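# Move tube rack from fume hood to bench, close sash

## Task

Carry the tube rack out of the fume hood and set it on the bench so that nothing of it overhangs the bench's front edge or either side edge. The rack must stand upright at the end, and each tube must be seated all the way down in a hole. Close the fume hood sash completely. The task fails if the rack or any tube touches the floor, or if the robot tips over or is left leaning. Nothing may rely on the robot to stay in place at the finish; release the gripper and back the robot away at the end.

## Robot and tools

Robot: TidyBot++, a single-arm mobile robot. The base is 0.54 m long, 0.50 m wide and 0.38 m tall and rides on four driven casters. On top sits one seven-joint arm ending in a two-finger gripper. The shoulder is 0.12 m ahead of the base centre and 0.68 m off the floor. Two cameras: base_camera (fixed on the base, looking forward and down) and wrist_camera (fisheye on the hand, looking along the fingers).

Frames: the base frame has its origin on the floor below the base centre, x forward, y to the left, z up. hand_pose is reported in this frame; it is the point halfway between the finger pads, with its z axis along the fingers and its y axis along the closing direction. Odometry is the base frame as it was at scene start; heading is positive to the left, in -3.142 to 3.142. base_tilt is in degrees, positive when leaning forward or right.

execute_actions: argument actions is a list holding one action or nothing (empty just reports state and pictures). An action may contain base, joints, speeds. base takes exactly one key, and it is a relative offset from where the base last measured itself, not a pose: translate_m (metres, forward +, -2 to 2), strafe_m (metres, left +, -2 to 2), rotate_rad (radians, counter-clockwise from above +, -6.3 to 6.3). A base move needing over 8.667 s at its top speed is refused. joints is a dictionary of absolute targets, one number per named joint, in radians: joint_1_rad (whole arm about vertical; + is clockwise from above, opposite to rotate_rad), joint_2_rad shoulder (-2.249 to 2.249), joint_3_rad (upper arm roll), joint_4_rad elbow (-2.579 to 2.579), joint_5_rad (forearm roll), joint_6_rad wrist (-2.099 to 2.099), joint_7_rad (hand roll; with hand down, + is counter-clockwise from above, 1.57 puts fingers opening left/right). Joints 1,3,5,7 are unlimited but go the short way; send steps under half a turn to go further. gripper_pos is 0 (open, about 85 mm gap) to 1 (closed, squeezing about 96-120 N per finger); gap is roughly 85 x (1 - gripper_pos) mm. speeds optionally caps that action's base speed: translate_m and strafe_m 0.05-0.5 m/s, rotate_rad 0.1-1.57 rad/s. cameras picks which images return (base_camera, wrist_camera, all; [] for none). Unknown keys or out-of-range numbers mean the whole call is rejected. Omitted joints may keep driving toward older targets. An action is capped at 15 s.

Arm geometry, with joint_1_rad 0, joint_3_rad 3.14, joint_5_rad 0 (near the start): arm in the base's x-z plane; upper arm 0.42 m at angle joint_2 from vertical, forearm 0.31 m at joint_2 - joint_4, hand 0.31 m at joint_2 - joint_4 - joint_6 (forward lean positive). Sum length*sin for forward reach from the shoulder, length*cos for height. The arm begins folded, hand down, sticking out up to 0.08 m ahead of the base, elbow up to 1.15 m high. A downward hand reaches at most about 0.94 m high, only near the base.

wait: seconds 0 to 10; no new command, returns state and images. zoom_image: camera plus region [x0,y0,x1,y1] in pixels of that camera's newest image, at most 504x504. read_manual: licence texts only. finished_scene: scene number (1 or 2); irreversible, reports success, then gives the next scene's task.

Result lines: base_status and joint_status tell how each commanded motion ended: done, off_target (stopped short, may still push), contact_stop, time_out, not_followed (arm targets held back by the self-collision check, with a cause line; gripper still moves). on_its_own reports uncommanded motion. motor_effort is percent of maximum, peak in brackets. Motor temperatures list one value per arm joint. Gripper at 1 reading done means empty hands; off_target means an object stopped it. Also watch for ARM HIT, MOTOR HOT (60 °C), OVER-TEMPERATURE FAULT (75 °C, arm sinks, limit_stop_at_motor_heat), and torque faults (arm frozen 10 s, rest of call skipped). Joint torque limits: 104.5 N m for joints 1-4, 51.3 for 5-7. A stop reported in one call cancels later motion calls in the same reply.

Accuracy: friction and load leave the hand a centimetre or more off; fix by sending last command plus (desired minus read). Never command a joint to its current reading while holding something. A blocked base may say done while short of target. Odometry drifts; trust images.

Avoid: dropping or dragging the rack to the floor, driving while the arm is snagged above about 0.8 m (tipping risk), ramming the base or arm into furniture, long heavy holds that overheat motors, and leaving the rack gripped at the end. The simulation runs while thinking, and a loose object can be nudged occasionally.

Each tool is called after "Call:" by a JSON object that holds its "name" and its "arguments".

## Session

Call:
{"name": "execute_actions", "arguments": {"actions": []}}

Scene clock: 0.00 s.
Motor temperatures (°C, as the motors report them): [35 32 32 30 38 33 41]
base_odometry: x=+0.000 y=+0.000 heading=+0.000 (m, m, rad; odometry frame)
base_tilt: forward=+0.2 right=-0.3 (deg)
base_status: not commanded
joint_positions: joint_1_rad=+0.015 joint_2_rad=-0.307 joint_3_rad=+3.119 joint_4_rad=-2.539 joint_5_rad=-0.003 joint_6_rad=-0.858 joint_7_rad=+1.522 gripper_pos=+0.000
joint_status: not commanded
motor_effort: joint_1_rad=+0 joint_2_rad=-2 joint_3_rad=+0 joint_4_rad=+13 joint_5_rad=+0 joint_6_rad=+1 joint_7_rad=+0 (%)
hand_pose: x=+0.2557 y=+0.0022 z=+0.5788 quat_wxyz=(+0.002, +0.999, -0.022, +0.026) (m; base frame)
pictures: base_camera, wrist_camera
Images, in order (width x height): base_camera 644x364, wrist_camera 644x476.

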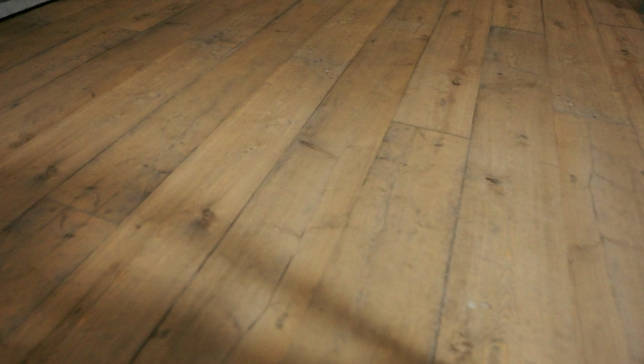

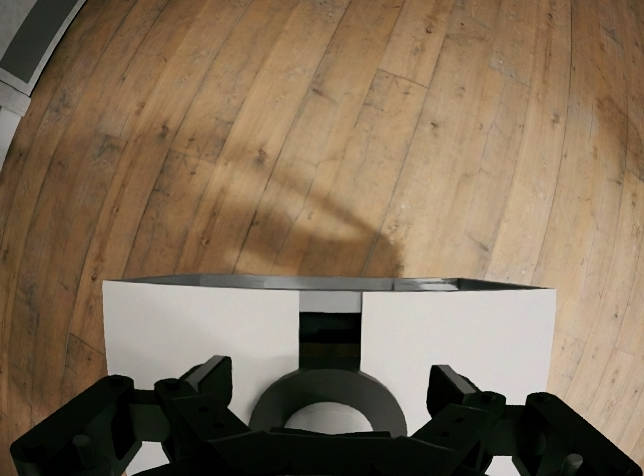

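Call:
{"name": "execute_actions", "arguments": {"actions": [{"base":{"rotate_rad":1.2},"joints":{"joint_2_rad":-0.7,"joint_4_rad":-2.3,"joint_6_rad":-0.1,"joint_7_rad":1.6}}]}}

Scene clock: 2.83 s.
Motor temperatures (°C, as the motors report them): [35 32 32 30 38 33 41]
base_odometry: x=+0.000 y=+0.000 heading=+1.200 (m, m, rad; odometry frame)
base_tilt: forward=+0.2 right=-0.3 (deg)
base_status: done
joint_positions: joint_1_rad=+0.015 joint_2_rad=-0.683 joint_3_rad=+3.119 joint_4_rad=-2.310 joint_5_rad=-0.003 joint_6_rad=-0.113 joint_7_rad=+1.559 gripper_pos=+0.000
joint_status: all done
motor_effort: joint_1_rad=+0(2) joint_2_rad=+1(3) joint_3_rad=+0(1) joint_4_rad=+21(21) joint_5_rad=+0(0) joint_6_rad=+9(9) joint_7_rad=-1(0) (%)
hand_pose: x=+0.4740 y=+0.0061 z=+0.9381 quat_wxyz=(+0.000, +0.764, +0.000, +0.645) (m; base frame)
pictures: base_camera, wrist_camera
camera_calibration (this result's frames):
wrist_camera: T_world_to_cam=[[0.0389992, -0.998015, 0.049458, -0.0592488], [-0.148391, -0.0547313, -0.987413, 1.0575], [0.988159, 0.0311692, -0.150231, -0.187933], [0, 0, 0, 1]] pos_world=[0.344942, 0.00460492, 1.01889]
Images, in order (width x height): base_camera 644x364, wrist_camera 644x476.

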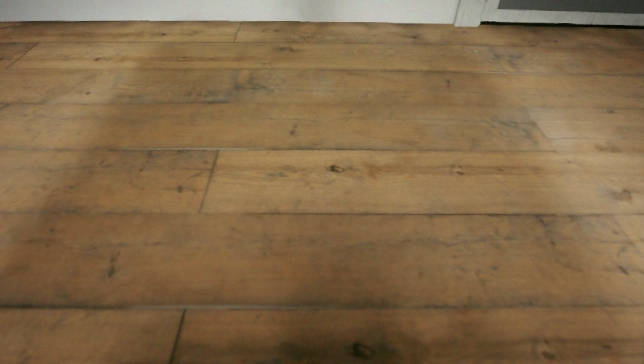

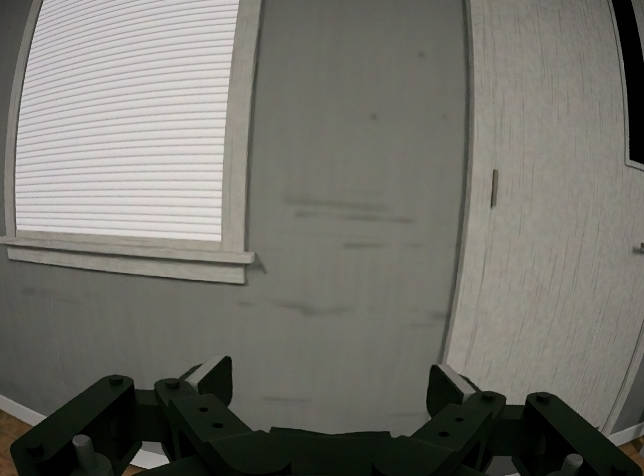

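Call:
{"name": "execute_actions", "arguments": {"actions": [{"base":{"rotate_rad":-1.57}}]}}

Scene clock: 5.90 s.
Motor temperatures (°C, as the motors report them): [35 32 32 30 38 33 41]
base_odometry: x=+0.000 y=+0.000 heading=-0.370 (m, m, rad; odometry frame)
base_tilt: forward=+0.1 right=-0.2 (deg)
base_status: done
joint_positions: joint_1_rad=+0.015 joint_2_rad=-0.683 joint_3_rad=+3.119 joint_4_rad=-2.310 joint_5_rad=-0.003 joint_6_rad=-0.113 joint_7_rad=+1.559 gripper_pos=+0.000
joint_status: not commanded
motor_effort: joint_1_rad=+0(1) joint_2_rad=+2(1) joint_3_rad=+0(2) joint_4_rad=+21(21) joint_5_rad=+0(0) joint_6_rad=+9(9) joint_7_rad=+0(1) (%)
hand_pose: x=+0.4740 y=+0.0061 z=+0.9381 quat_wxyz=(+0.000, +0.764, +0.000, +0.645) (m; base frame)
pictures: base_camera, wrist_camera
camera_calibration (this result's frames):
wrist_camera: T_world_to_cam=[[0.0389995, -0.998014, 0.0494584, -0.0592492], [-0.148391, -0.0547317, -0.987413, 1.0575], [0.988159, 0.0311694, -0.150231, -0.187933], [0, 0, 0, 1]] pos_world=[0.344942, 0.00460501, 1.01889]
Images, in order (width x height): base_camera 644x364, wrist_camera 644x476.

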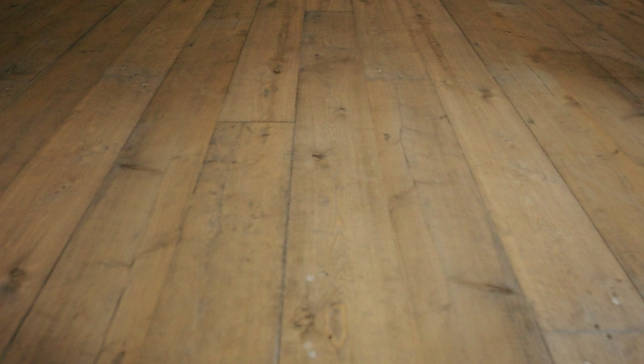

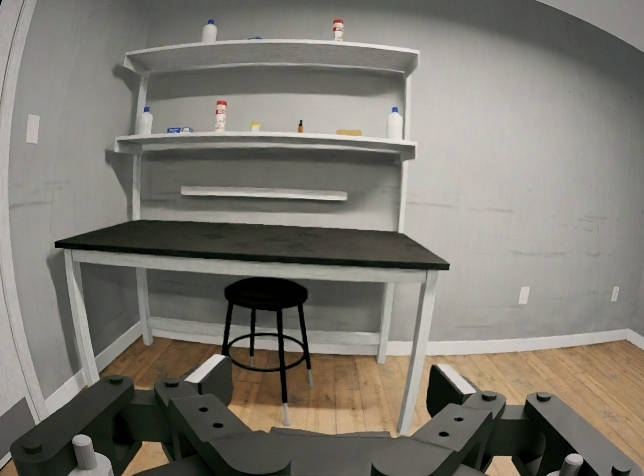

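Call:
{"name": "execute_actions", "arguments": {"actions": [{"base":{"rotate_rad":-1.57}}]}}

Scene clock: 8.93 s.
Motor temperatures (°C, as the motors report them): [35 32 32 30 38 33 41]
base_odometry: x=+0.000 y=+0.000 heading=-1.940 (m, m, rad; odometry frame)
base_tilt: forward=+0.1 right=-0.3 (deg)
base_status: done
joint_positions: joint_1_rad=+0.015 joint_2_rad=-0.683 joint_3_rad=+3.119 joint_4_rad=-2.310 joint_5_rad=-0.003 joint_6_rad=-0.113 joint_7_rad=+1.559 gripper_pos=+0.000
joint_status: not commanded
motor_effort: joint_1_rad=-1(0) joint_2_rad=+1(1) joint_3_rad=+0(2) joint_4_rad=+21(20) joint_5_rad=+0(0) joint_6_rad=+9(9) joint_7_rad=+0(0) (%)
hand_pose: x=+0.4740 y=+0.0061 z=+0.9381 quat_wxyz=(+0.000, +0.764, +0.000, +0.645) (m; base frame)
pictures: base_camera, wrist_camera
camera_calibration (this result's frames):
wrist_camera: T_world_to_cam=[[0.0389992, -0.998015, 0.0494581, -0.0592489], [-0.148391, -0.0547314, -0.987413, 1.0575], [0.988159, 0.0311692, -0.150231, -0.187933], [0, 0, 0, 1]] pos_world=[0.344942, 0.00460494, 1.01889]
Images, in order (width x height): base_camera 644x364, wrist_camera 644x476.

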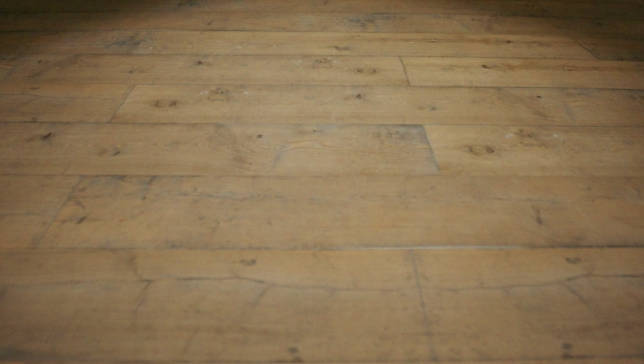

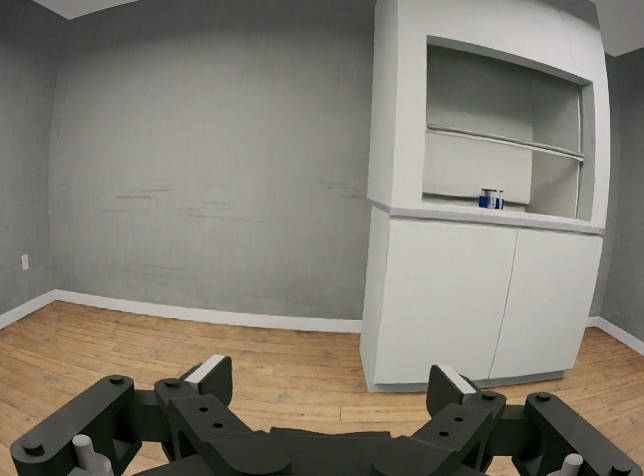

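Call:
{"name": "execute_actions", "arguments": {"actions": [{"base":{"strafe_m":-0.9}}], "cameras": []}}

Call:
{"name": "execute_actions", "arguments": {"actions": [{"base":{"translate_m":1.1},"joints":{"joint_4_rad":-2.0,"joint_6_rad":-0.35}}]}}

Scene clock: 13.47 s.
Motor temperatures (°C, as the motors report them): [35 32 32 30 38 33 41]
base_odometry: x=-0.839 y=+0.326 heading=-1.940 (m, m, rad; odometry frame)
base_tilt: forward=+0.2 right=-0.3 (deg)
base_status: done
joint_positions: joint_1_rad=+0.015 joint_2_rad=-0.683 joint_3_rad=+3.119 joint_4_rad=-2.310 joint_5_rad=-0.003 joint_6_rad=-0.113 joint_7_rad=+1.559 gripper_pos=+0.000
joint_status: not commanded
motor_effort: joint_1_rad=+0(0) joint_2_rad=+0(2) joint_3_rad=+0(2) joint_4_rad=+21(21) joint_5_rad=+0(0) joint_6_rad=+10(9) joint_7_rad=+0(1) (%)
hand_pose: x=+0.4740 y=+0.0061 z=+0.9381 quat_wxyz=(+0.000, +0.764, +0.000, +0.645) (m; base frame)
pictures: none
No camera images: the call's "cameras" was empty. Leave "cameras" out to get every camera's image.

Scene clock: 17.03 s.
Motor temperatures (°C, as the motors report them): [35 32 32 30 38 33 41]
base_odometry: x=-1.237 y=-0.700 heading=-1.940 (m, m, rad; odometry frame)
base_tilt: forward=+0.2 right=-0.3 (deg)
base_status: done
joint_positions: joint_1_rad=+0.015 joint_2_rad=-0.687 joint_3_rad=+3.119 joint_4_rad=-2.010 joint_5_rad=-0.003 joint_6_rad=-0.332 joint_7_rad=+1.559 gripper_pos=+0.000
joint_status: all done
motor_effort: joint_1_rad=+0(0) joint_2_rad=+2(3) joint_3_rad=+0(1) joint_4_rad=+20(22) joint_5_rad=+0(0) joint_6_rad=+9(9) joint_7_rad=-1(1) (%)
hand_pose: x=+0.4670 y=+0.0080 z=+1.0579 quat_wxyz=(-0.001, +0.736, +0.001, +0.677) (m; base frame)
pictures: base_camera, wrist_camera
camera_calibration (this result's frames):
wrist_camera: T_world_to_cam=[[0.0364017, -0.997956, 0.0525245, -0.0650644], [-0.0643367, -0.0547906, -0.996423, 1.14505], [0.997264, 0.0328923, -0.0661997, -0.256189], [0, 0, 0, 1]] pos_world=[0.331526, 0.0062333, 1.12741]
Images, in order (width x height): base_camera 644x364, wrist_camera 644x476.

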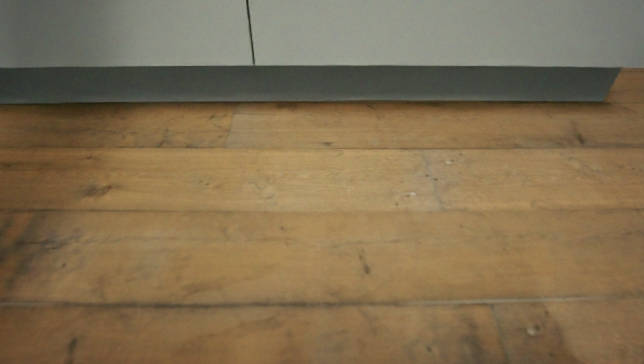

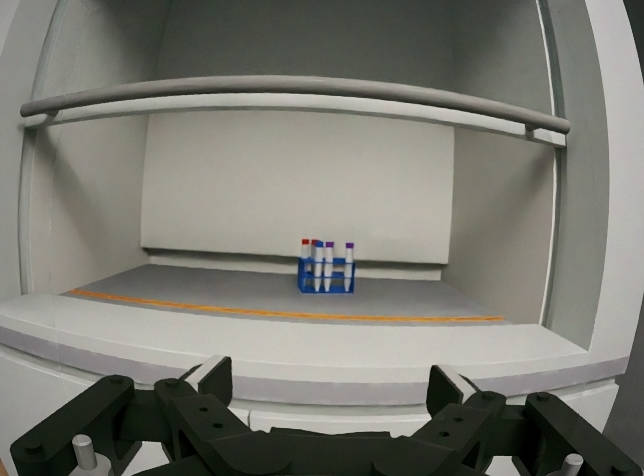

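Call:
{"name": "zoom_image", "arguments": {"camera": "wrist_camera", "region": [270,220,390,310]}}

Call:
{"name": "execute_actions", "arguments": {"actions": [{"base":{"translate_m":0.3}}]}}

Region (270, 220, 390, 310) of wrist_camera's 644x476 image, scaled by 4.200; it fills the top 378 rows of this view, and the rest is white.

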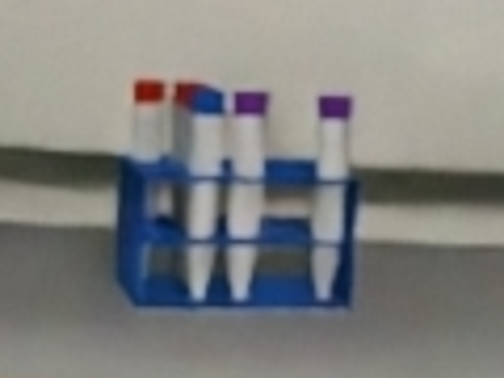

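Scene clock: 19.80 s.
Motor temperatures (°C, as the motors report them): [35 32 32 31 38 33 41]
base_odometry: x=-1.345 y=-0.980 heading=-1.941 (m, m, rad; odometry frame)
base_tilt: forward=+0.1 right=-0.3 (deg)
base_status: done
joint_positions: joint_1_rad=+0.015 joint_2_rad=-0.690 joint_3_rad=+3.119 joint_4_rad=-2.010 joint_5_rad=-0.003 joint_6_rad=-0.333 joint_7_rad=+1.559 gripper_pos=+0.000
joint_status: not commanded
motor_effort: joint_1_rad=+0(0) joint_2_rad=+2(4) joint_3_rad=+1(1) joint_4_rad=+20(21) joint_5_rad=+0(0) joint_6_rad=+9(10) joint_7_rad=+0(1) (%)
hand_pose: x=+0.4659 y=+0.0080 z=+1.0586 quat_wxyz=(-0.001, +0.736, +0.001, +0.677) (m; base frame)
pictures: base_camera, wrist_camera
camera_calibration (this result's frames):
wrist_camera: T_world_to_cam=[[0.0362998, -0.997954, 0.0526306, -0.0651156], [-0.0626126, -0.054833, -0.99653, 1.14501], [0.997378, 0.0328785, -0.0644749, -0.256955], [0, 0, 0, 1]] pos_world=[0.330337, 0.00625027, 1.1279]
Images, in order (width x height): base_camera 644x364, wrist_camera 644x476.

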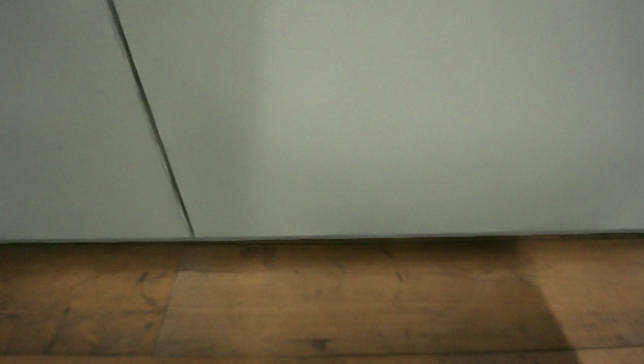

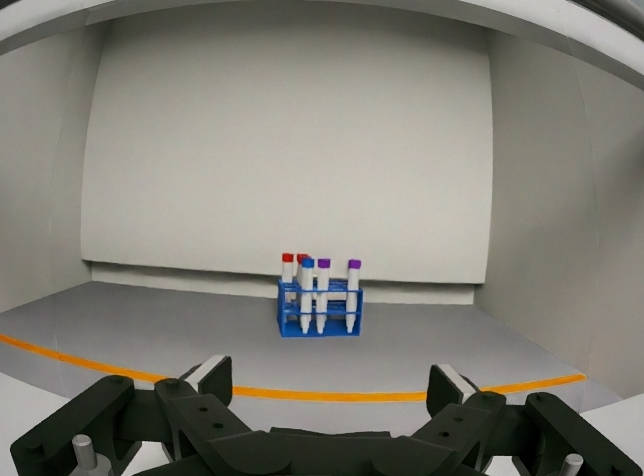

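Call:
{"name": "execute_actions", "arguments": {"actions": [{"base":{"translate_m":-0.1},"joints":{"joint_2_rad":0.19,"joint_4_rad":-1.62,"joint_6_rad":0.28,"joint_7_rad":0.0,"gripper_pos":0.7}}]}}

Scene clock: 24.73 s.
Motor temperatures (°C, as the motors report them): [35 32 32 31 38 33 41]
base_odometry: x=-1.309 y=-0.886 heading=-1.941 (m, m, rad; odometry frame)
base_tilt: forward=+0.2 right=-0.3 (deg)
base_status: done
joint_positions: joint_1_rad=+0.015 joint_2_rad=+0.178 joint_3_rad=+3.119 joint_4_rad=-1.636 joint_5_rad=-0.003 joint_6_rad=+0.259 joint_7_rad=+0.037 gripper_pos=+0.700
joint_status: all done
motor_effort: joint_1_rad=-1(0) joint_2_rad=-28(29) joint_3_rad=-1(1) joint_4_rad=+20(20) joint_5_rad=+1(0) joint_6_rad=+9(8) joint_7_rad=-1(0) (%)
hand_pose: x=+0.8096 y=+0.0051 z=+1.0250 quat_wxyz=(-0.498, +0.505, -0.487, +0.510) (m; base frame)
pictures: base_camera, wrist_camera
camera_calibration (this result's frames):
wrist_camera: T_world_to_cam=[[0.0453337, -0.0858774, -0.995274, 0.983411], [0.0140196, 0.996255, -0.0853235, 0.131564], [0.998874, -0.0100853, 0.0463679, -0.716449], [0, 0, 0, 1]] pos_world=[0.669216, -0.0538436, 1.02321]
Images, in order (width x height): base_camera 644x364, wrist_camera 644x476.

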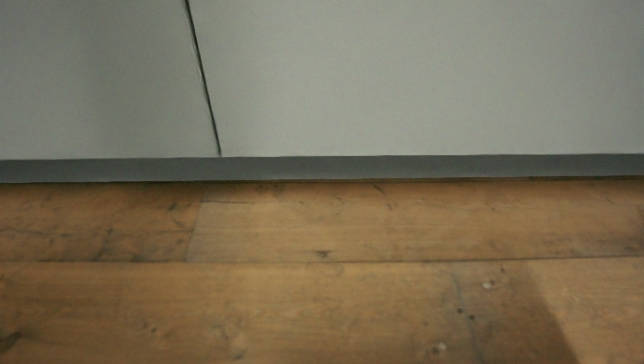

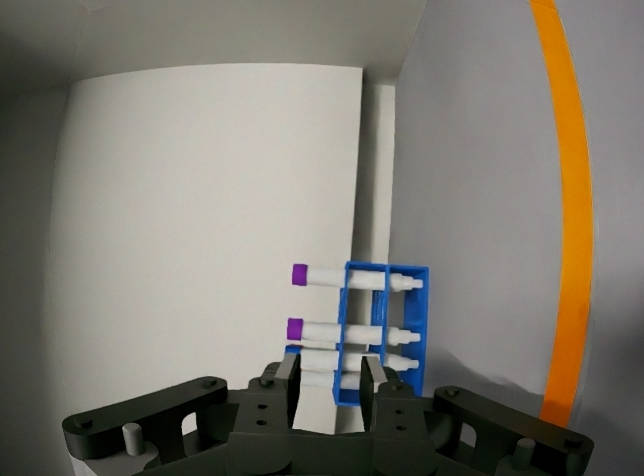

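Call:
{"name": "execute_actions", "arguments": {"actions": [{"base":{"translate_m":0.12},"joints":{"joint_7_rad":-0.035}}]}}

Scene clock: 27.37 s.
Motor temperatures (°C, as the motors report them): [35 32 32 31 38 33 41]
base_odometry: x=-1.353 y=-0.998 heading=-1.941 (m, m, rad; odometry frame)
base_tilt: forward=+0.2 right=-0.3 (deg)
base_status: done
joint_positions: joint_1_rad=+0.015 joint_2_rad=+0.185 joint_3_rad=+3.119 joint_4_rad=-1.632 joint_5_rad=-0.003 joint_6_rad=+0.261 joint_7_rad=+0.002 gripper_pos=+0.700
joint_status: all done
motor_effort: joint_1_rad=+0(2) joint_2_rad=-28(31) joint_3_rad=-1(2) joint_4_rad=+20(21) joint_5_rad=+0(0) joint_6_rad=+9(9) joint_7_rad=+0(0) (%)
hand_pose: x=+0.8122 y=+0.0050 z=+1.0234 quat_wxyz=(-0.507, +0.497, -0.496, +0.501) (m; base frame)
pictures: base_camera, wrist_camera
camera_calibration (this result's frames):
wrist_camera: T_world_to_cam=[[0.0443393, -0.0507247, -0.997728, 0.984783], [0.0134512, 0.99865, -0.0501738, 0.0959104], [0.998926, -0.011196, 0.0449618, -0.717546], [0, 0, 0, 1]] pos_world=[0.671821, -0.0538616, 1.01962]
Images, in order (width x height): base_camera 644x364, wrist_camera 644x476.

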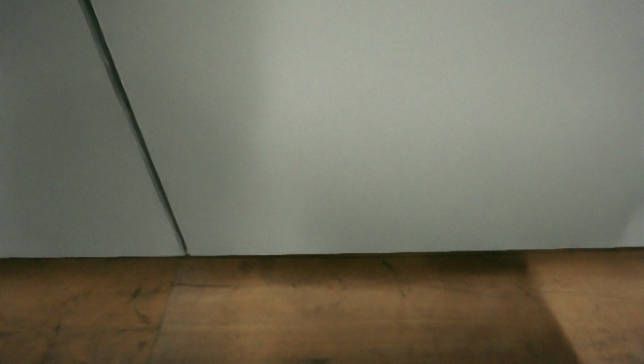

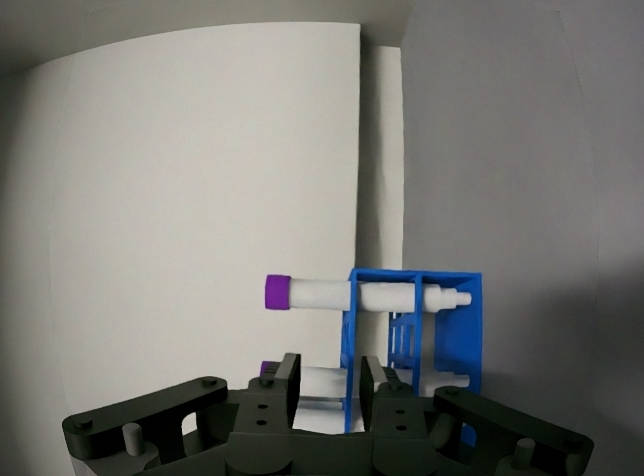

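Call:
{"name": "execute_actions", "arguments": {"actions": [{"base":{"translate_m":0.035},"joints":{"joint_2_rad":0.212}}], "cameras": ["wrist_camera"]}}

Scene clock: 29.83 s.
Motor temperatures (°C, as the motors report them): [35 32 32 31 38 33 41]
base_odometry: x=-1.365 y=-1.031 heading=-1.940 (m, m, rad; odometry frame)
base_tilt: forward=+0.2 right=-0.3 (deg)
base_status: done
joint_positions: joint_1_rad=+0.015 joint_2_rad=+0.201 joint_3_rad=+3.119 joint_4_rad=-1.631 joint_5_rad=-0.003 joint_6_rad=+0.262 joint_7_rad=+0.002 gripper_pos=+0.700
joint_status: all done
motor_effort: joint_1_rad=+0(2) joint_2_rad=-29(31) joint_3_rad=-1(2) joint_4_rad=+20(21) joint_5_rad=+0(0) joint_6_rad=+9(9) joint_7_rad=-1(1) (%)
hand_pose: x=+0.8175 y=+0.0049 z=+1.0133 quat_wxyz=(-0.503, +0.500, -0.499, +0.497) (m; base frame)
pictures: wrist_camera
camera_calibration (this result's frames):
wrist_camera: T_world_to_cam=[[0.0303473, -0.0504866, -0.998264, 0.98652], [0.0127557, 0.998662, -0.050119, 0.095928], [0.999458, -0.0112126, 0.0309506, -0.708663], [0, 0, 0, 1]] pos_world=[0.677117, -0.0539395, 1.01155]
Images, in order (width x height): wrist_camera 644x476.

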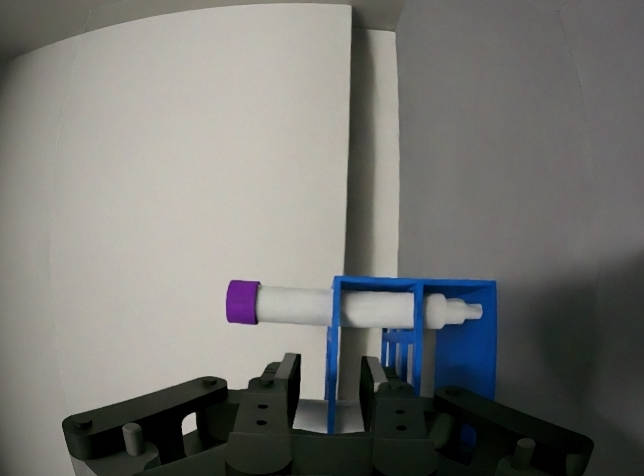

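Call:
{"name": "execute_actions", "arguments": {"actions": [{"base":{"translate_m":0.042},"joints":{"gripper_pos":0.76},"speeds":{"translate_m":0.05}}]}}

Scene clock: 32.37 s.
Motor temperatures (°C, as the motors report them): [35 32 32 31 38 34 41]
base_odometry: x=-1.380 y=-1.071 heading=-1.940 (m, m, rad; odometry frame)
base_tilt: forward=+0.2 right=-0.3 (deg)
base_status: done
joint_positions: joint_1_rad=+0.015 joint_2_rad=+0.201 joint_3_rad=+3.119 joint_4_rad=-1.631 joint_5_rad=-0.003 joint_6_rad=+0.262 joint_7_rad=+0.002 gripper_pos=+0.760
joint_status: all done
motor_effort: joint_1_rad=+0(1) joint_2_rad=-28(32) joint_3_rad=-1(2) joint_4_rad=+20(21) joint_5_rad=+1(1) joint_6_rad=+9(10) joint_7_rad=+0(0) (%)
hand_pose: x=+0.8178 y=+0.0049 z=+1.0130 quat_wxyz=(-0.503, +0.500, -0.499, +0.497) (m; base frame)
pictures: base_camera, wrist_camera
camera_calibration (this result's frames):
wrist_camera: T_world_to_cam=[[0.0299367, -0.0504743, -0.998277, 0.986497], [0.0127372, 0.998662, -0.0501118, 0.0959187], [0.999471, -0.0112151, 0.0305396, -0.708488], [0, 0, 0, 1]] pos_world=[0.677359, -0.0539434, 1.01124]
Images, in order (width x height): base_camera 644x364, wrist_camera 644x476.

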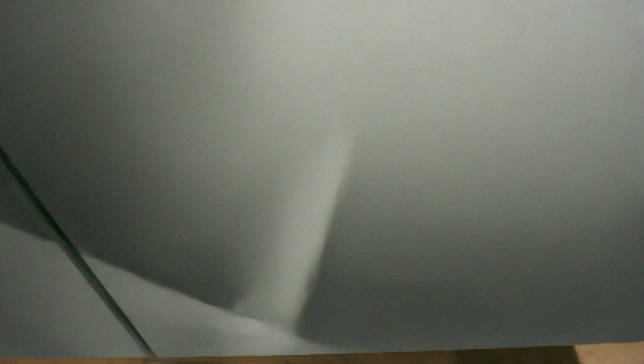

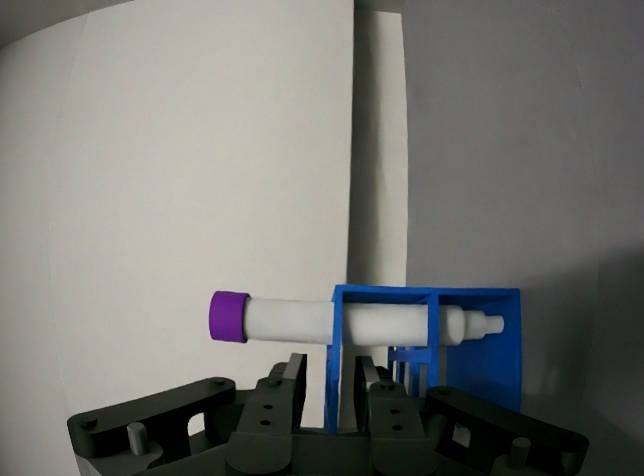

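Call:
{"name": "execute_actions", "arguments": {"actions": [{"base":{"translate_m":0.018},"joints":{"gripper_pos":0.88},"speeds":{"translate_m":0.05}}], "cameras": ["wrist_camera"]}}

Call:
{"name": "execute_actions", "arguments": {"actions": [{"joints":{"gripper_pos":1}}], "cameras": ["wrist_camera"]}}

Scene clock: 34.47 s.
Motor temperatures (°C, as the motors report them): [35 32 32 31 38 34 41]
base_odometry: x=-1.387 y=-1.087 heading=-1.940 (m, m, rad; odometry frame)
base_tilt: forward=+0.2 right=-0.3 (deg)
base_status: done
joint_positions: joint_1_rad=+0.015 joint_2_rad=+0.201 joint_3_rad=+3.119 joint_4_rad=-1.631 joint_5_rad=-0.003 joint_6_rad=+0.262 joint_7_rad=+0.002 gripper_pos=+0.880
joint_status: all done
motor_effort: joint_1_rad=-1(1) joint_2_rad=-29(32) joint_3_rad=-1(2) joint_4_rad=+20(21) joint_5_rad=+0(0) joint_6_rad=+9(9) joint_7_rad=+0(0) (%)
hand_pose: x=+0.8178 y=+0.0049 z=+1.0131 quat_wxyz=(-0.503, +0.500, -0.499, +0.497) (m; base frame)
pictures: wrist_camera
camera_calibration (this result's frames):
wrist_camera: T_world_to_cam=[[0.0302823, -0.050471, -0.998266, 0.986339], [0.0127568, 0.998663, -0.050104, 0.0959022], [0.99946, -0.0112174, 0.0308857, -0.708861], [0, 0, 0, 1]] pos_world=[0.677386, -0.0539441, 1.01133]
Images, in order (width x height): wrist_camera 644x476.

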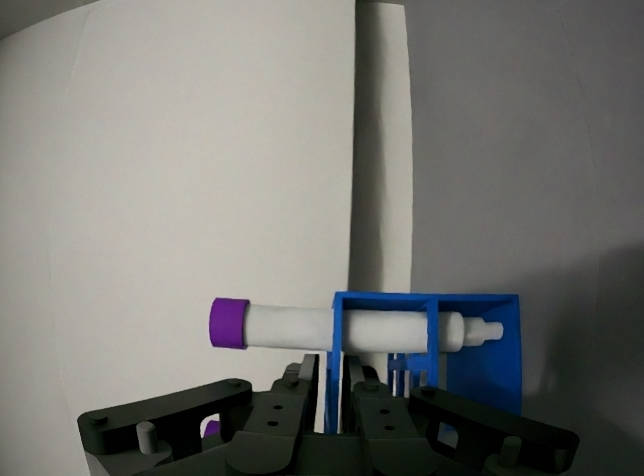

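Scene clock: 35.00 s.
Motor temperatures (°C, as the motors report them): [35 32 32 31 38 34 41]
base_odometry: x=-1.387 y=-1.087 heading=-1.940 (m, m, rad; odometry frame)
base_tilt: forward=+0.2 right=-0.3 (deg)
base_status: not commanded
joint_positions: joint_1_rad=+0.015 joint_2_rad=+0.202 joint_3_rad=+3.119 joint_4_rad=-1.630 joint_5_rad=-0.003 joint_6_rad=+0.265 joint_7_rad=+0.002 gripper_pos=+0.984
joint_status: all done
motor_effort: joint_1_rad=+0(1) joint_2_rad=-29(31) joint_3_rad=-1(1) joint_4_rad=+21(22) joint_5_rad=+0(0) joint_6_rad=+9(12) joint_7_rad=+0(0) (%)
hand_pose: x=+0.8181 y=+0.0049 z=+1.0141 quat_wxyz=(-0.504, +0.500, -0.499, +0.498) (m; base frame)
pictures: wrist_camera
camera_calibration (this result's frames):
wrist_camera: T_world_to_cam=[[0.0332904, -0.0504372, -0.998172, 0.984716], [0.0129311, 0.998664, -0.0500307, 0.09574], [0.999362, -0.0112419, 0.0338982, -0.712132], [0, 0, 0, 1]] pos_world=[0.677658, -0.0539515, 1.01185]
Images, in order (width x height): wrist_camera 644x476.

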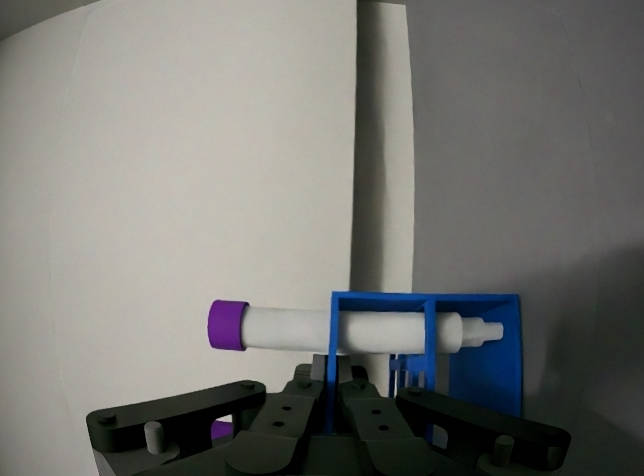

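Call:
{"name": "execute_actions", "arguments": {"actions": [{"base":{"translate_m":-0.1},"joints":{"joint_4_rad":-1.5,"joint_6_rad":0.135},"speeds":{"translate_m":0.1}}], "cameras": ["wrist_camera"]}}

Scene clock: 37.77 s.
Motor temperatures (°C, as the motors report them): [35 32 32 31 38 34 41]
base_odometry: x=-1.350 y=-0.994 heading=-1.940 (m, m, rad; odometry frame)
base_tilt: forward=+0.2 right=-0.3 (deg)
base_status: done
joint_positions: joint_1_rad=+0.015 joint_2_rad=+0.210 joint_3_rad=+3.119 joint_4_rad=-1.515 joint_5_rad=-0.003 joint_6_rad=+0.147 joint_7_rad=+0.002 gripper_pos=+0.984
joint_status: all done
motor_effort: joint_1_rad=-1(2) joint_2_rad=-31(36) joint_3_rad=-1(2) joint_4_rad=+22(23) joint_5_rad=+0(0) joint_6_rad=+11(11) joint_7_rad=-1(1) (%)
hand_pose: x=+0.8282 y=+0.0049 z=+1.0429 quat_wxyz=(-0.501, +0.502, -0.501, +0.495) (m; base frame)
pictures: wrist_camera
camera_calibration (this result's frames):
wrist_camera: T_world_to_cam=[[0.0223814, -0.0502782, -0.998484, 1.02256], [0.0120677, 0.998675, -0.0500173, 0.0978023], [0.999677, -0.01093, 0.0229585, -0.712045], [0, 0, 0, 1]] pos_world=[0.687748, -0.0540428, 1.04225]
Images, in order (width x height): wrist_camera 644x476.

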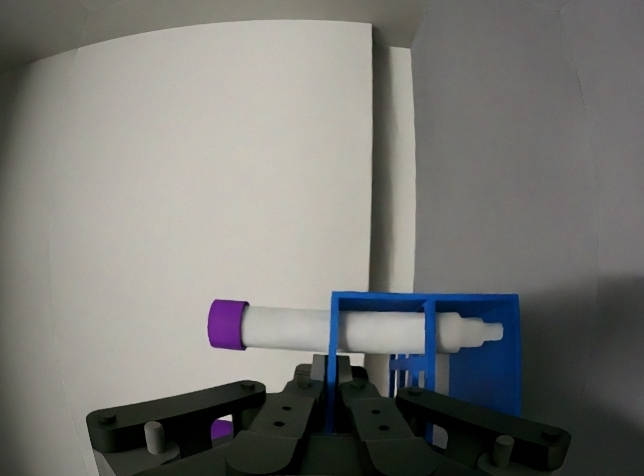

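Call:
{"name": "execute_actions", "arguments": {"actions": [{"base":{"translate_m":-1.3},"speeds":{"translate_m":0.35}}], "cameras": []}}

Call:
{"name": "execute_actions", "arguments": {"actions": [{"base":{"rotate_rad":1.57},"speeds":{"rotate_rad":0.5}}], "cameras": ["wrist_camera"]}}

Call:
{"name": "execute_actions", "arguments": {"actions": [{"base":{"translate_m":1.5},"speeds":{"translate_m":0.4}}]}}

Scene clock: 46.10 s.
Motor temperatures (°C, as the motors report them): [35 33 32 31 38 34 41]
base_odometry: x=-0.881 y=+0.218 heading=-1.940 (m, m, rad; odometry frame)
base_tilt: forward=+0.2 right=-0.3 (deg)
base_status: done
joint_positions: joint_1_rad=+0.015 joint_2_rad=+0.211 joint_3_rad=+3.119 joint_4_rad=-1.515 joint_5_rad=-0.003 joint_6_rad=+0.145 joint_7_rad=+0.002 gripper_pos=+0.984
joint_status: not commanded
motor_effort: joint_1_rad=+0(1) joint_2_rad=-32(35) joint_3_rad=-1(1) joint_4_rad=+22(22) joint_5_rad=+0(0) joint_6_rad=+9(10) joint_7_rad=-1(1) (%)
hand_pose: x=+0.8285 y=+0.0049 z=+1.0419 quat_wxyz=(-0.501, +0.503, -0.502, +0.494) (m; base frame)
pictures: none
No camera images: the call's "cameras" was empty. Leave "cameras" out to get every camera's image.

Scene clock: 49.93 s.
Motor temperatures (°C, as the motors report them): [35 33 32 31 38 34 41]
base_odometry: x=-0.881 y=+0.218 heading=-0.370 (m, m, rad; odometry frame)
base_tilt: forward=+0.2 right=-0.3 (deg)
base_status: done
joint_positions: joint_1_rad=+0.012 joint_2_rad=+0.211 joint_3_rad=+3.118 joint_4_rad=-1.515 joint_5_rad=-0.003 joint_6_rad=+0.145 joint_7_rad=+0.002 gripper_pos=+0.984
joint_status: not commanded
motor_effort: joint_1_rad=+0(5) joint_2_rad=-31(32) joint_3_rad=-1(5) joint_4_rad=+22(22) joint_5_rad=+0(1) joint_6_rad=+11(10) joint_7_rad=-1(1) (%)
hand_pose: x=+0.8285 y=+0.0076 z=+1.0419 quat_wxyz=(-0.502, +0.504, -0.501, +0.493) (m; base frame)
pictures: wrist_camera
camera_calibration (this result's frames):
wrist_camera: T_world_to_cam=[[0.0202026, -0.0499768, -0.998546, 1.02348], [0.00803474, 0.998726, -0.0498232, 0.0981944], [0.999764, -0.0070165, 0.0205784, -0.709908], [0, 0, 0, 1]] pos_world=[0.688275, -0.0519003, 1.04149]
Images, in order (width x height): wrist_camera 644x476.

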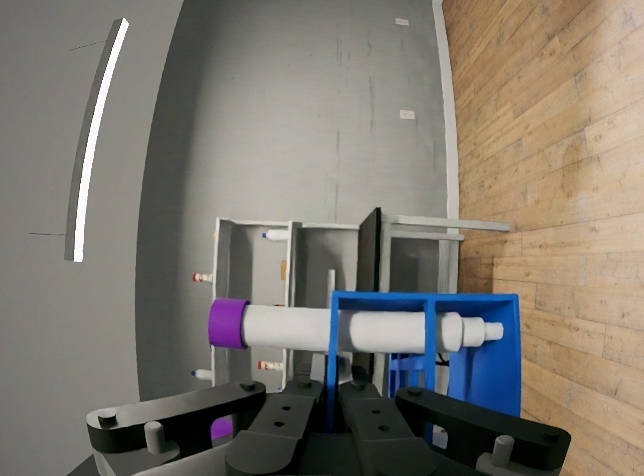

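Scene clock: 54.87 s.
Motor temperatures (°C, as the motors report them): [35 33 32 31 38 34 41]
base_odometry: x=+0.518 y=-0.323 heading=-0.370 (m, m, rad; odometry frame)
base_tilt: forward=+0.2 right=-0.3 (deg)
base_status: done
joint_positions: joint_1_rad=+0.012 joint_2_rad=+0.212 joint_3_rad=+3.118 joint_4_rad=-1.515 joint_5_rad=-0.003 joint_6_rad=+0.144 joint_7_rad=+0.002 gripper_pos=+0.984
joint_status: not commanded
motor_effort: joint_1_rad=-1(1) joint_2_rad=-31(34) joint_3_rad=+0(2) joint_4_rad=+22(23) joint_5_rad=+0(1) joint_6_rad=+11(11) joint_7_rad=-1(0) (%)
hand_pose: x=+0.8290 y=+0.0076 z=+1.0406 quat_wxyz=(-0.501, +0.504, -0.502, +0.493) (m; base frame)
pictures: base_camera, wrist_camera
camera_calibration (this result's frames):
wrist_camera: T_world_to_cam=[[0.0180742, -0.049965, -0.998587, 1.02406], [0.00792365, 0.998726, -0.0498286, 0.0982322], [0.999805, -0.00701185, 0.0184471, -0.708262], [0, 0, 0, 1]] pos_world=[0.688837, -0.0519062, 1.04057]
Images, in order (width x height): base_camera 644x364, wrist_camera 644x476.

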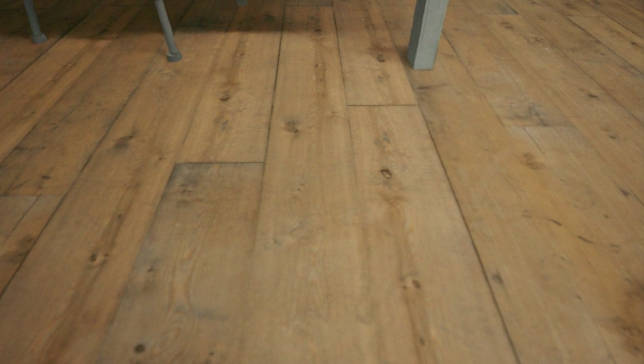

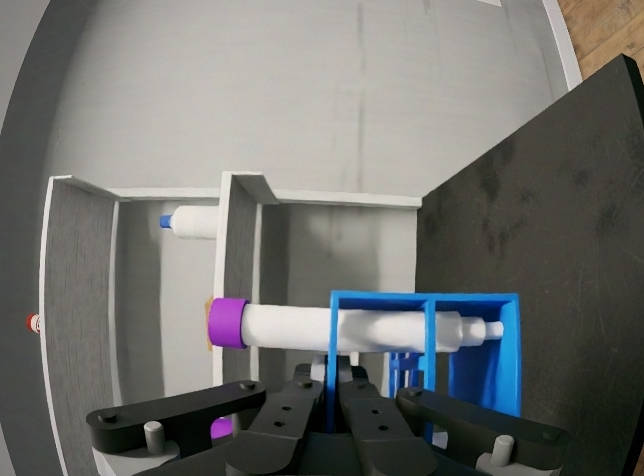

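Call:
{"name": "execute_actions", "arguments": {"actions": [{"base":{"translate_m":0.27},"joints":{"joint_4_rad":-1.78,"joint_6_rad":0.42}}], "cameras": []}}

Call:
{"name": "execute_actions", "arguments": {"actions": [{"joints":{"joint_4_rad":-2.03,"joint_6_rad":0.68}}]}}

Scene clock: 58.50 s.
Motor temperatures (°C, as the motors report them): [35 33 32 31 38 34 41]
base_odometry: x=+0.770 y=-0.420 heading=-0.369 (m, m, rad; odometry frame)
base_tilt: forward=+0.2 right=-0.3 (deg)
base_status: done
joint_positions: joint_1_rad=+0.012 joint_2_rad=+0.219 joint_3_rad=+3.118 joint_4_rad=-1.774 joint_5_rad=-0.003 joint_6_rad=+0.394 joint_7_rad=+0.002 gripper_pos=+0.984
joint_status: all done
motor_effort: joint_1_rad=+0(1) joint_2_rad=-30(35) joint_3_rad=-1(2) joint_4_rad=+20(23) joint_5_rad=+0(0) joint_6_rad=+10(11) joint_7_rad=+0(0) (%)
hand_pose: x=+0.8080 y=+0.0075 z=+0.9554 quat_wxyz=(-0.497, +0.508, -0.506, +0.489) (m; base frame)
pictures: none
No camera images: the call's "cameras" was empty. Leave "cameras" out to get every camera's image.

Scene clock: 59.80 s.
Motor temperatures (°C, as the motors report them): [35 33 32 31 38 34 41]
base_odometry: x=+0.770 y=-0.420 heading=-0.369 (m, m, rad; odometry frame)
base_tilt: forward=+0.2 right=-0.3 (deg)
base_status: not commanded
joint_positions: joint_1_rad=+0.012 joint_2_rad=+0.219 joint_3_rad=+3.118 joint_4_rad=-2.025 joint_5_rad=-0.003 joint_6_rad=+0.653 joint_7_rad=+0.002 gripper_pos=+0.984
joint_status: all done
motor_effort: joint_1_rad=-1(1) joint_2_rad=-28(30) joint_3_rad=-1(1) joint_4_rad=+18(20) joint_5_rad=+0(0) joint_6_rad=+11(10) joint_7_rad=-1(1) (%)
hand_pose: x=+0.7669 y=+0.0072 z=+0.8902 quat_wxyz=(-0.499, +0.506, -0.504, +0.491) (m; base frame)
pictures: base_camera, wrist_camera
camera_calibration (this result's frames):
wrist_camera: T_world_to_cam=[[0.00925639, -0.0504575, -0.998683, 0.881795], [0.00867258, 0.998693, -0.0503776, 0.0915335], [0.99992, -0.00819484, 0.00968188, -0.635675], [0, 0, 0, 1]] pos_world=[0.626668, -0.0521298, 0.8914]
Images, in order (width x height): base_camera 644x364, wrist_camera 644x476.

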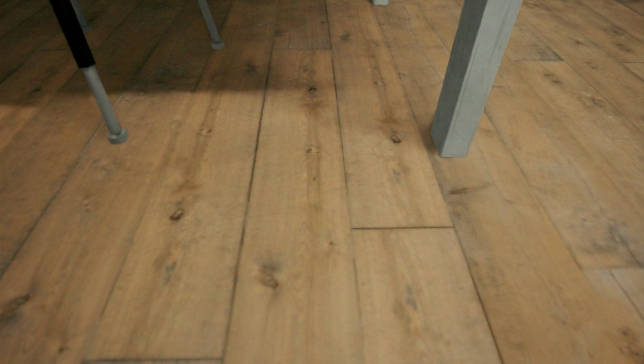

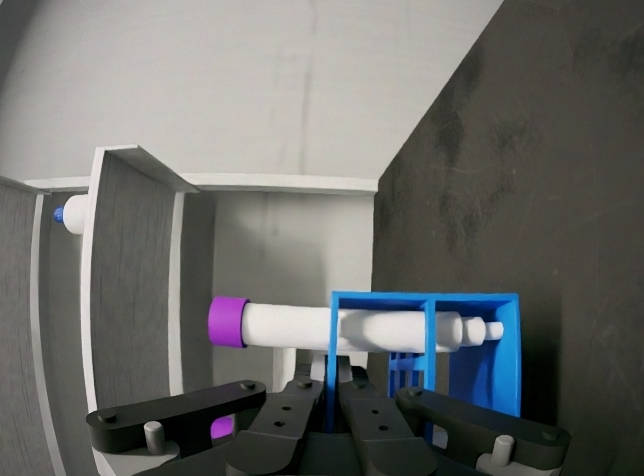

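Call:
{"name": "execute_actions", "arguments": {"actions": [{"joints":{"joint_4_rad":-2.12,"joint_6_rad":0.78}}], "cameras": ["wrist_camera"]}}

Scene clock: 61.57 s.
Motor temperatures (°C, as the motors report them): [35 33 32 31 38 34 41]
base_odometry: x=+0.770 y=-0.420 heading=-0.369 (m, m, rad; odometry frame)
base_tilt: forward=+0.2 right=-0.3 (deg)
base_status: not commanded
joint_positions: joint_1_rad=+0.012 joint_2_rad=+0.219 joint_3_rad=+3.118 joint_4_rad=-2.118 joint_5_rad=-0.003 joint_6_rad=+0.751 joint_7_rad=+0.002 gripper_pos=+0.984
joint_status: all done
motor_effort: joint_1_rad=-1(0) joint_2_rad=-26(28) joint_3_rad=-1(1) joint_4_rad=+17(18) joint_5_rad=+0(0) joint_6_rad=+9(10) joint_7_rad=+0(1) (%)
hand_pose: x=+0.7477 y=+0.0070 z=+0.8700 quat_wxyz=(-0.500, +0.505, -0.502, +0.493) (m; base frame)
pictures: wrist_camera
camera_calibration (this result's frames):
wrist_camera: T_world_to_cam=[[0.0150684, -0.0505632, -0.998607, 0.857416], [0.00918946, 0.998685, -0.0504284, 0.0905187], [0.999844, -0.00841678, 0.0155133, -0.621265], [0, 0, 0, 1]] pos_world=[0.607416, -0.052275, 0.870425]
Images, in order (width x height): wrist_camera 644x476.

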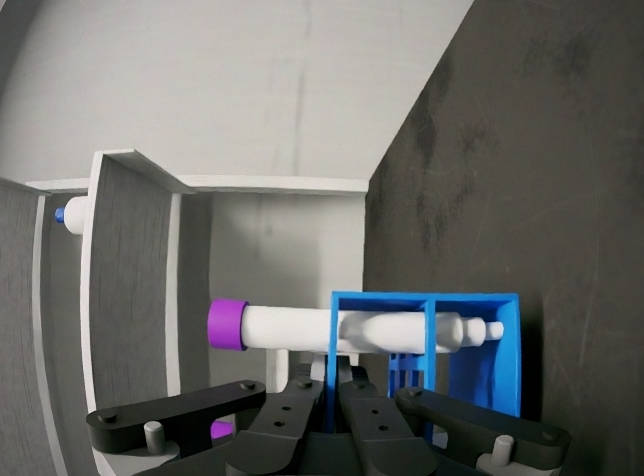

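Call:
{"name": "execute_actions", "arguments": {"actions": [{"joints":{"joint_4_rad":-2.18,"joint_6_rad":0.845}}], "cameras": ["wrist_camera"]}}

Scene clock: 63.20 s.
Motor temperatures (°C, as the motors report them): [35 33 32 31 38 34 41]
base_odometry: x=+0.770 y=-0.420 heading=-0.369 (m, m, rad; odometry frame)
base_tilt: forward=+0.2 right=-0.3 (deg)
base_status: not commanded
joint_positions: joint_1_rad=+0.012 joint_2_rad=+0.219 joint_3_rad=+3.118 joint_4_rad=-2.178 joint_5_rad=-0.003 joint_6_rad=+0.817 joint_7_rad=+0.002 gripper_pos=+0.984
joint_status: all done
motor_effort: joint_1_rad=+0(1) joint_2_rad=-25(27) joint_3_rad=-1(1) joint_4_rad=+16(18) joint_5_rad=+0(0) joint_6_rad=+10(10) joint_7_rad=+0(0) (%)
hand_pose: x=+0.7344 y=+0.0069 z=+0.8589 quat_wxyz=(-0.501, +0.503, -0.501, +0.494) (m; base frame)
pictures: wrist_camera
camera_calibration (this result's frames):
wrist_camera: T_world_to_cam=[[0.0212563, -0.0506176, -0.998492, 0.841881], [0.00965347, 0.998681, -0.0504217, 0.0898664], [0.999727, -0.00856713, 0.0217169, -0.613053], [0, 0, 0, 1]] pos_world=[0.594123, -0.052386, 0.858457]
Images, in order (width x height): wrist_camera 644x476.

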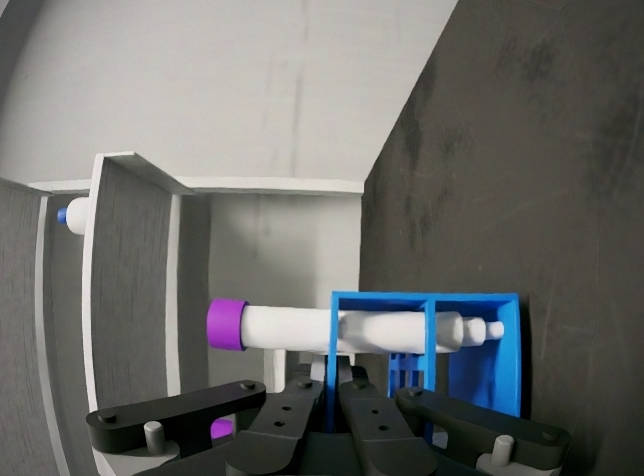

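Call:
{"name": "execute_actions", "arguments": {"actions": [{"joints":{"joint_4_rad":-2.22,"joint_6_rad":0.885}}], "cameras": ["wrist_camera"]}}

Call:
{"name": "execute_actions", "arguments": {"actions": [{"joints":{"gripper_pos":0.85}}], "cameras": ["wrist_camera"]}}

Call:
{"name": "execute_actions", "arguments": {"actions": [{"base":{"translate_m":-0.06},"speeds":{"translate_m":0.08}}], "cameras": ["wrist_camera"]}}

Scene clock: 65.80 s.
Motor temperatures (°C, as the motors report them): [35 33 32 31 38 34 41]
base_odometry: x=+0.770 y=-0.420 heading=-0.369 (m, m, rad; odometry frame)
base_tilt: forward=+0.2 right=-0.3 (deg)
base_status: not commanded
joint_positions: joint_1_rad=+0.012 joint_2_rad=+0.219 joint_3_rad=+3.118 joint_4_rad=-2.215 joint_5_rad=-0.003 joint_6_rad=+0.862 joint_7_rad=+0.002 gripper_pos=+0.984
joint_status: all done
motor_effort: joint_1_rad=+0(0) joint_2_rad=-26(26) joint_3_rad=-1(2) joint_4_rad=+16(17) joint_5_rad=+0(0) joint_6_rad=+11(10) joint_7_rad=+0(1) (%)
hand_pose: x=+0.7258 y=+0.0068 z=+0.8537 quat_wxyz=(-0.503, +0.501, -0.499, +0.496) (m; base frame)
pictures: wrist_camera
camera_calibration (this result's frames):
wrist_camera: T_world_to_cam=[[0.0292415, -0.0506169, -0.99829, 0.830884], [0.0101755, 0.99868, -0.0503386, 0.0893333], [0.999521, -0.00868608, 0.029718, -0.610966], [0, 0, 0, 1]] pos_world=[0.585468, -0.0524655, 0.852117]
Images, in order (width x height): wrist_camera 644x476.

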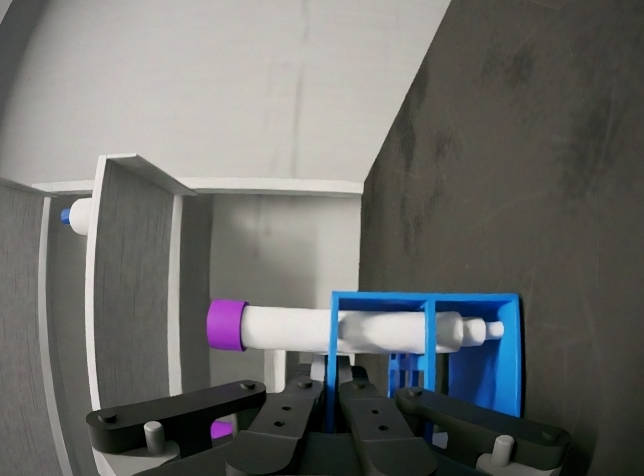

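Scene clock: 66.37 s.
Motor temperatures (°C, as the motors report them): [35 33 32 31 38 34 41]
base_odometry: x=+0.770 y=-0.420 heading=-0.369 (m, m, rad; odometry frame)
base_tilt: forward=+0.2 right=-0.3 (deg)
base_status: not commanded
joint_positions: joint_1_rad=+0.012 joint_2_rad=+0.219 joint_3_rad=+3.118 joint_4_rad=-2.215 joint_5_rad=-0.003 joint_6_rad=+0.864 joint_7_rad=+0.002 gripper_pos=+0.850
joint_status: all done
motor_effort: joint_1_rad=-1(0) joint_2_rad=-24(27) joint_3_rad=-1(1) joint_4_rad=+15(16) joint_5_rad=+0(0) joint_6_rad=+9(9) joint_7_rad=+0(1) (%)
hand_pose: x=+0.7258 y=+0.0068 z=+0.8543 quat_wxyz=(-0.504, +0.501, -0.499, +0.497) (m; base frame)
pictures: wrist_camera
camera_calibration (this result's frames):
wrist_camera: T_world_to_cam=[[0.0309935, -0.0506007, -0.998238, 0.830113], [0.0102762, 0.998681, -0.0503041, 0.0892621], [0.999467, -0.00869898, 0.0314726, -0.612442], [0, 0, 0, 1]] pos_world=[0.58547, -0.0524677, 0.852416]
Images, in order (width x height): wrist_camera 644x476.

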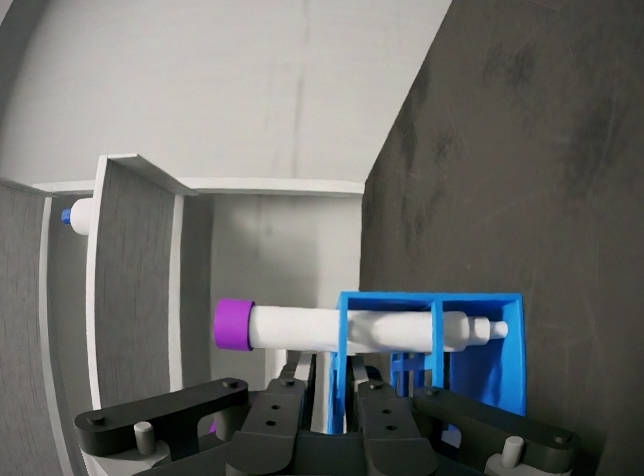

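Scene clock: 67.63 s.
Motor temperatures (°C, as the motors report them): [35 33 32 31 38 34 41]
base_odometry: x=+0.714 y=-0.399 heading=-0.369 (m, m, rad; odometry frame)
base_tilt: forward=+0.2 right=-0.2 (deg)
base_status: done
joint_positions: joint_1_rad=+0.012 joint_2_rad=+0.219 joint_3_rad=+3.118 joint_4_rad=-2.215 joint_5_rad=-0.003 joint_6_rad=+0.865 joint_7_rad=+0.002 gripper_pos=+0.850
joint_status: not commanded
motor_effort: joint_1_rad=+0(1) joint_2_rad=-24(26) joint_3_rad=-2(2) joint_4_rad=+15(16) joint_5_rad=+0(1) joint_6_rad=+8(9) joint_7_rad=+0(1) (%)
hand_pose: x=+0.7257 y=+0.0068 z=+0.8546 quat_wxyz=(-0.504, +0.501, -0.498, +0.497) (m; base frame)
pictures: wrist_camera
camera_calibration (this result's frames):
wrist_camera: T_world_to_cam=[[0.0320732, -0.0505917, -0.998204, 0.82962], [0.0103377, 0.998681, -0.0502837, 0.0892188], [0.999432, -0.00870636, 0.0325539, -0.613317], [0, 0, 0, 1]] pos_world=[0.585438, -0.052469, 0.852582]
Images, in order (width x height): wrist_camera 644x476.

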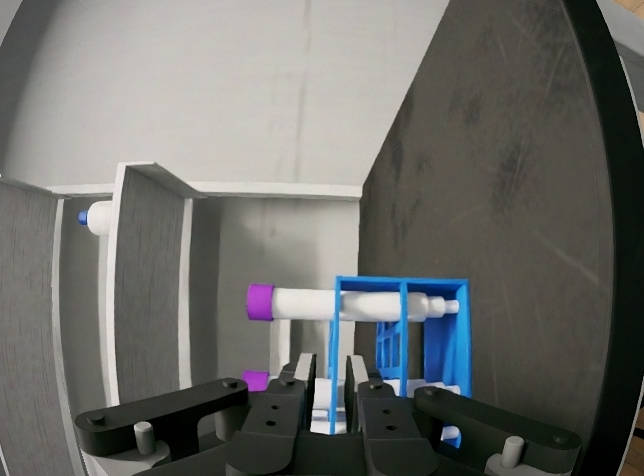

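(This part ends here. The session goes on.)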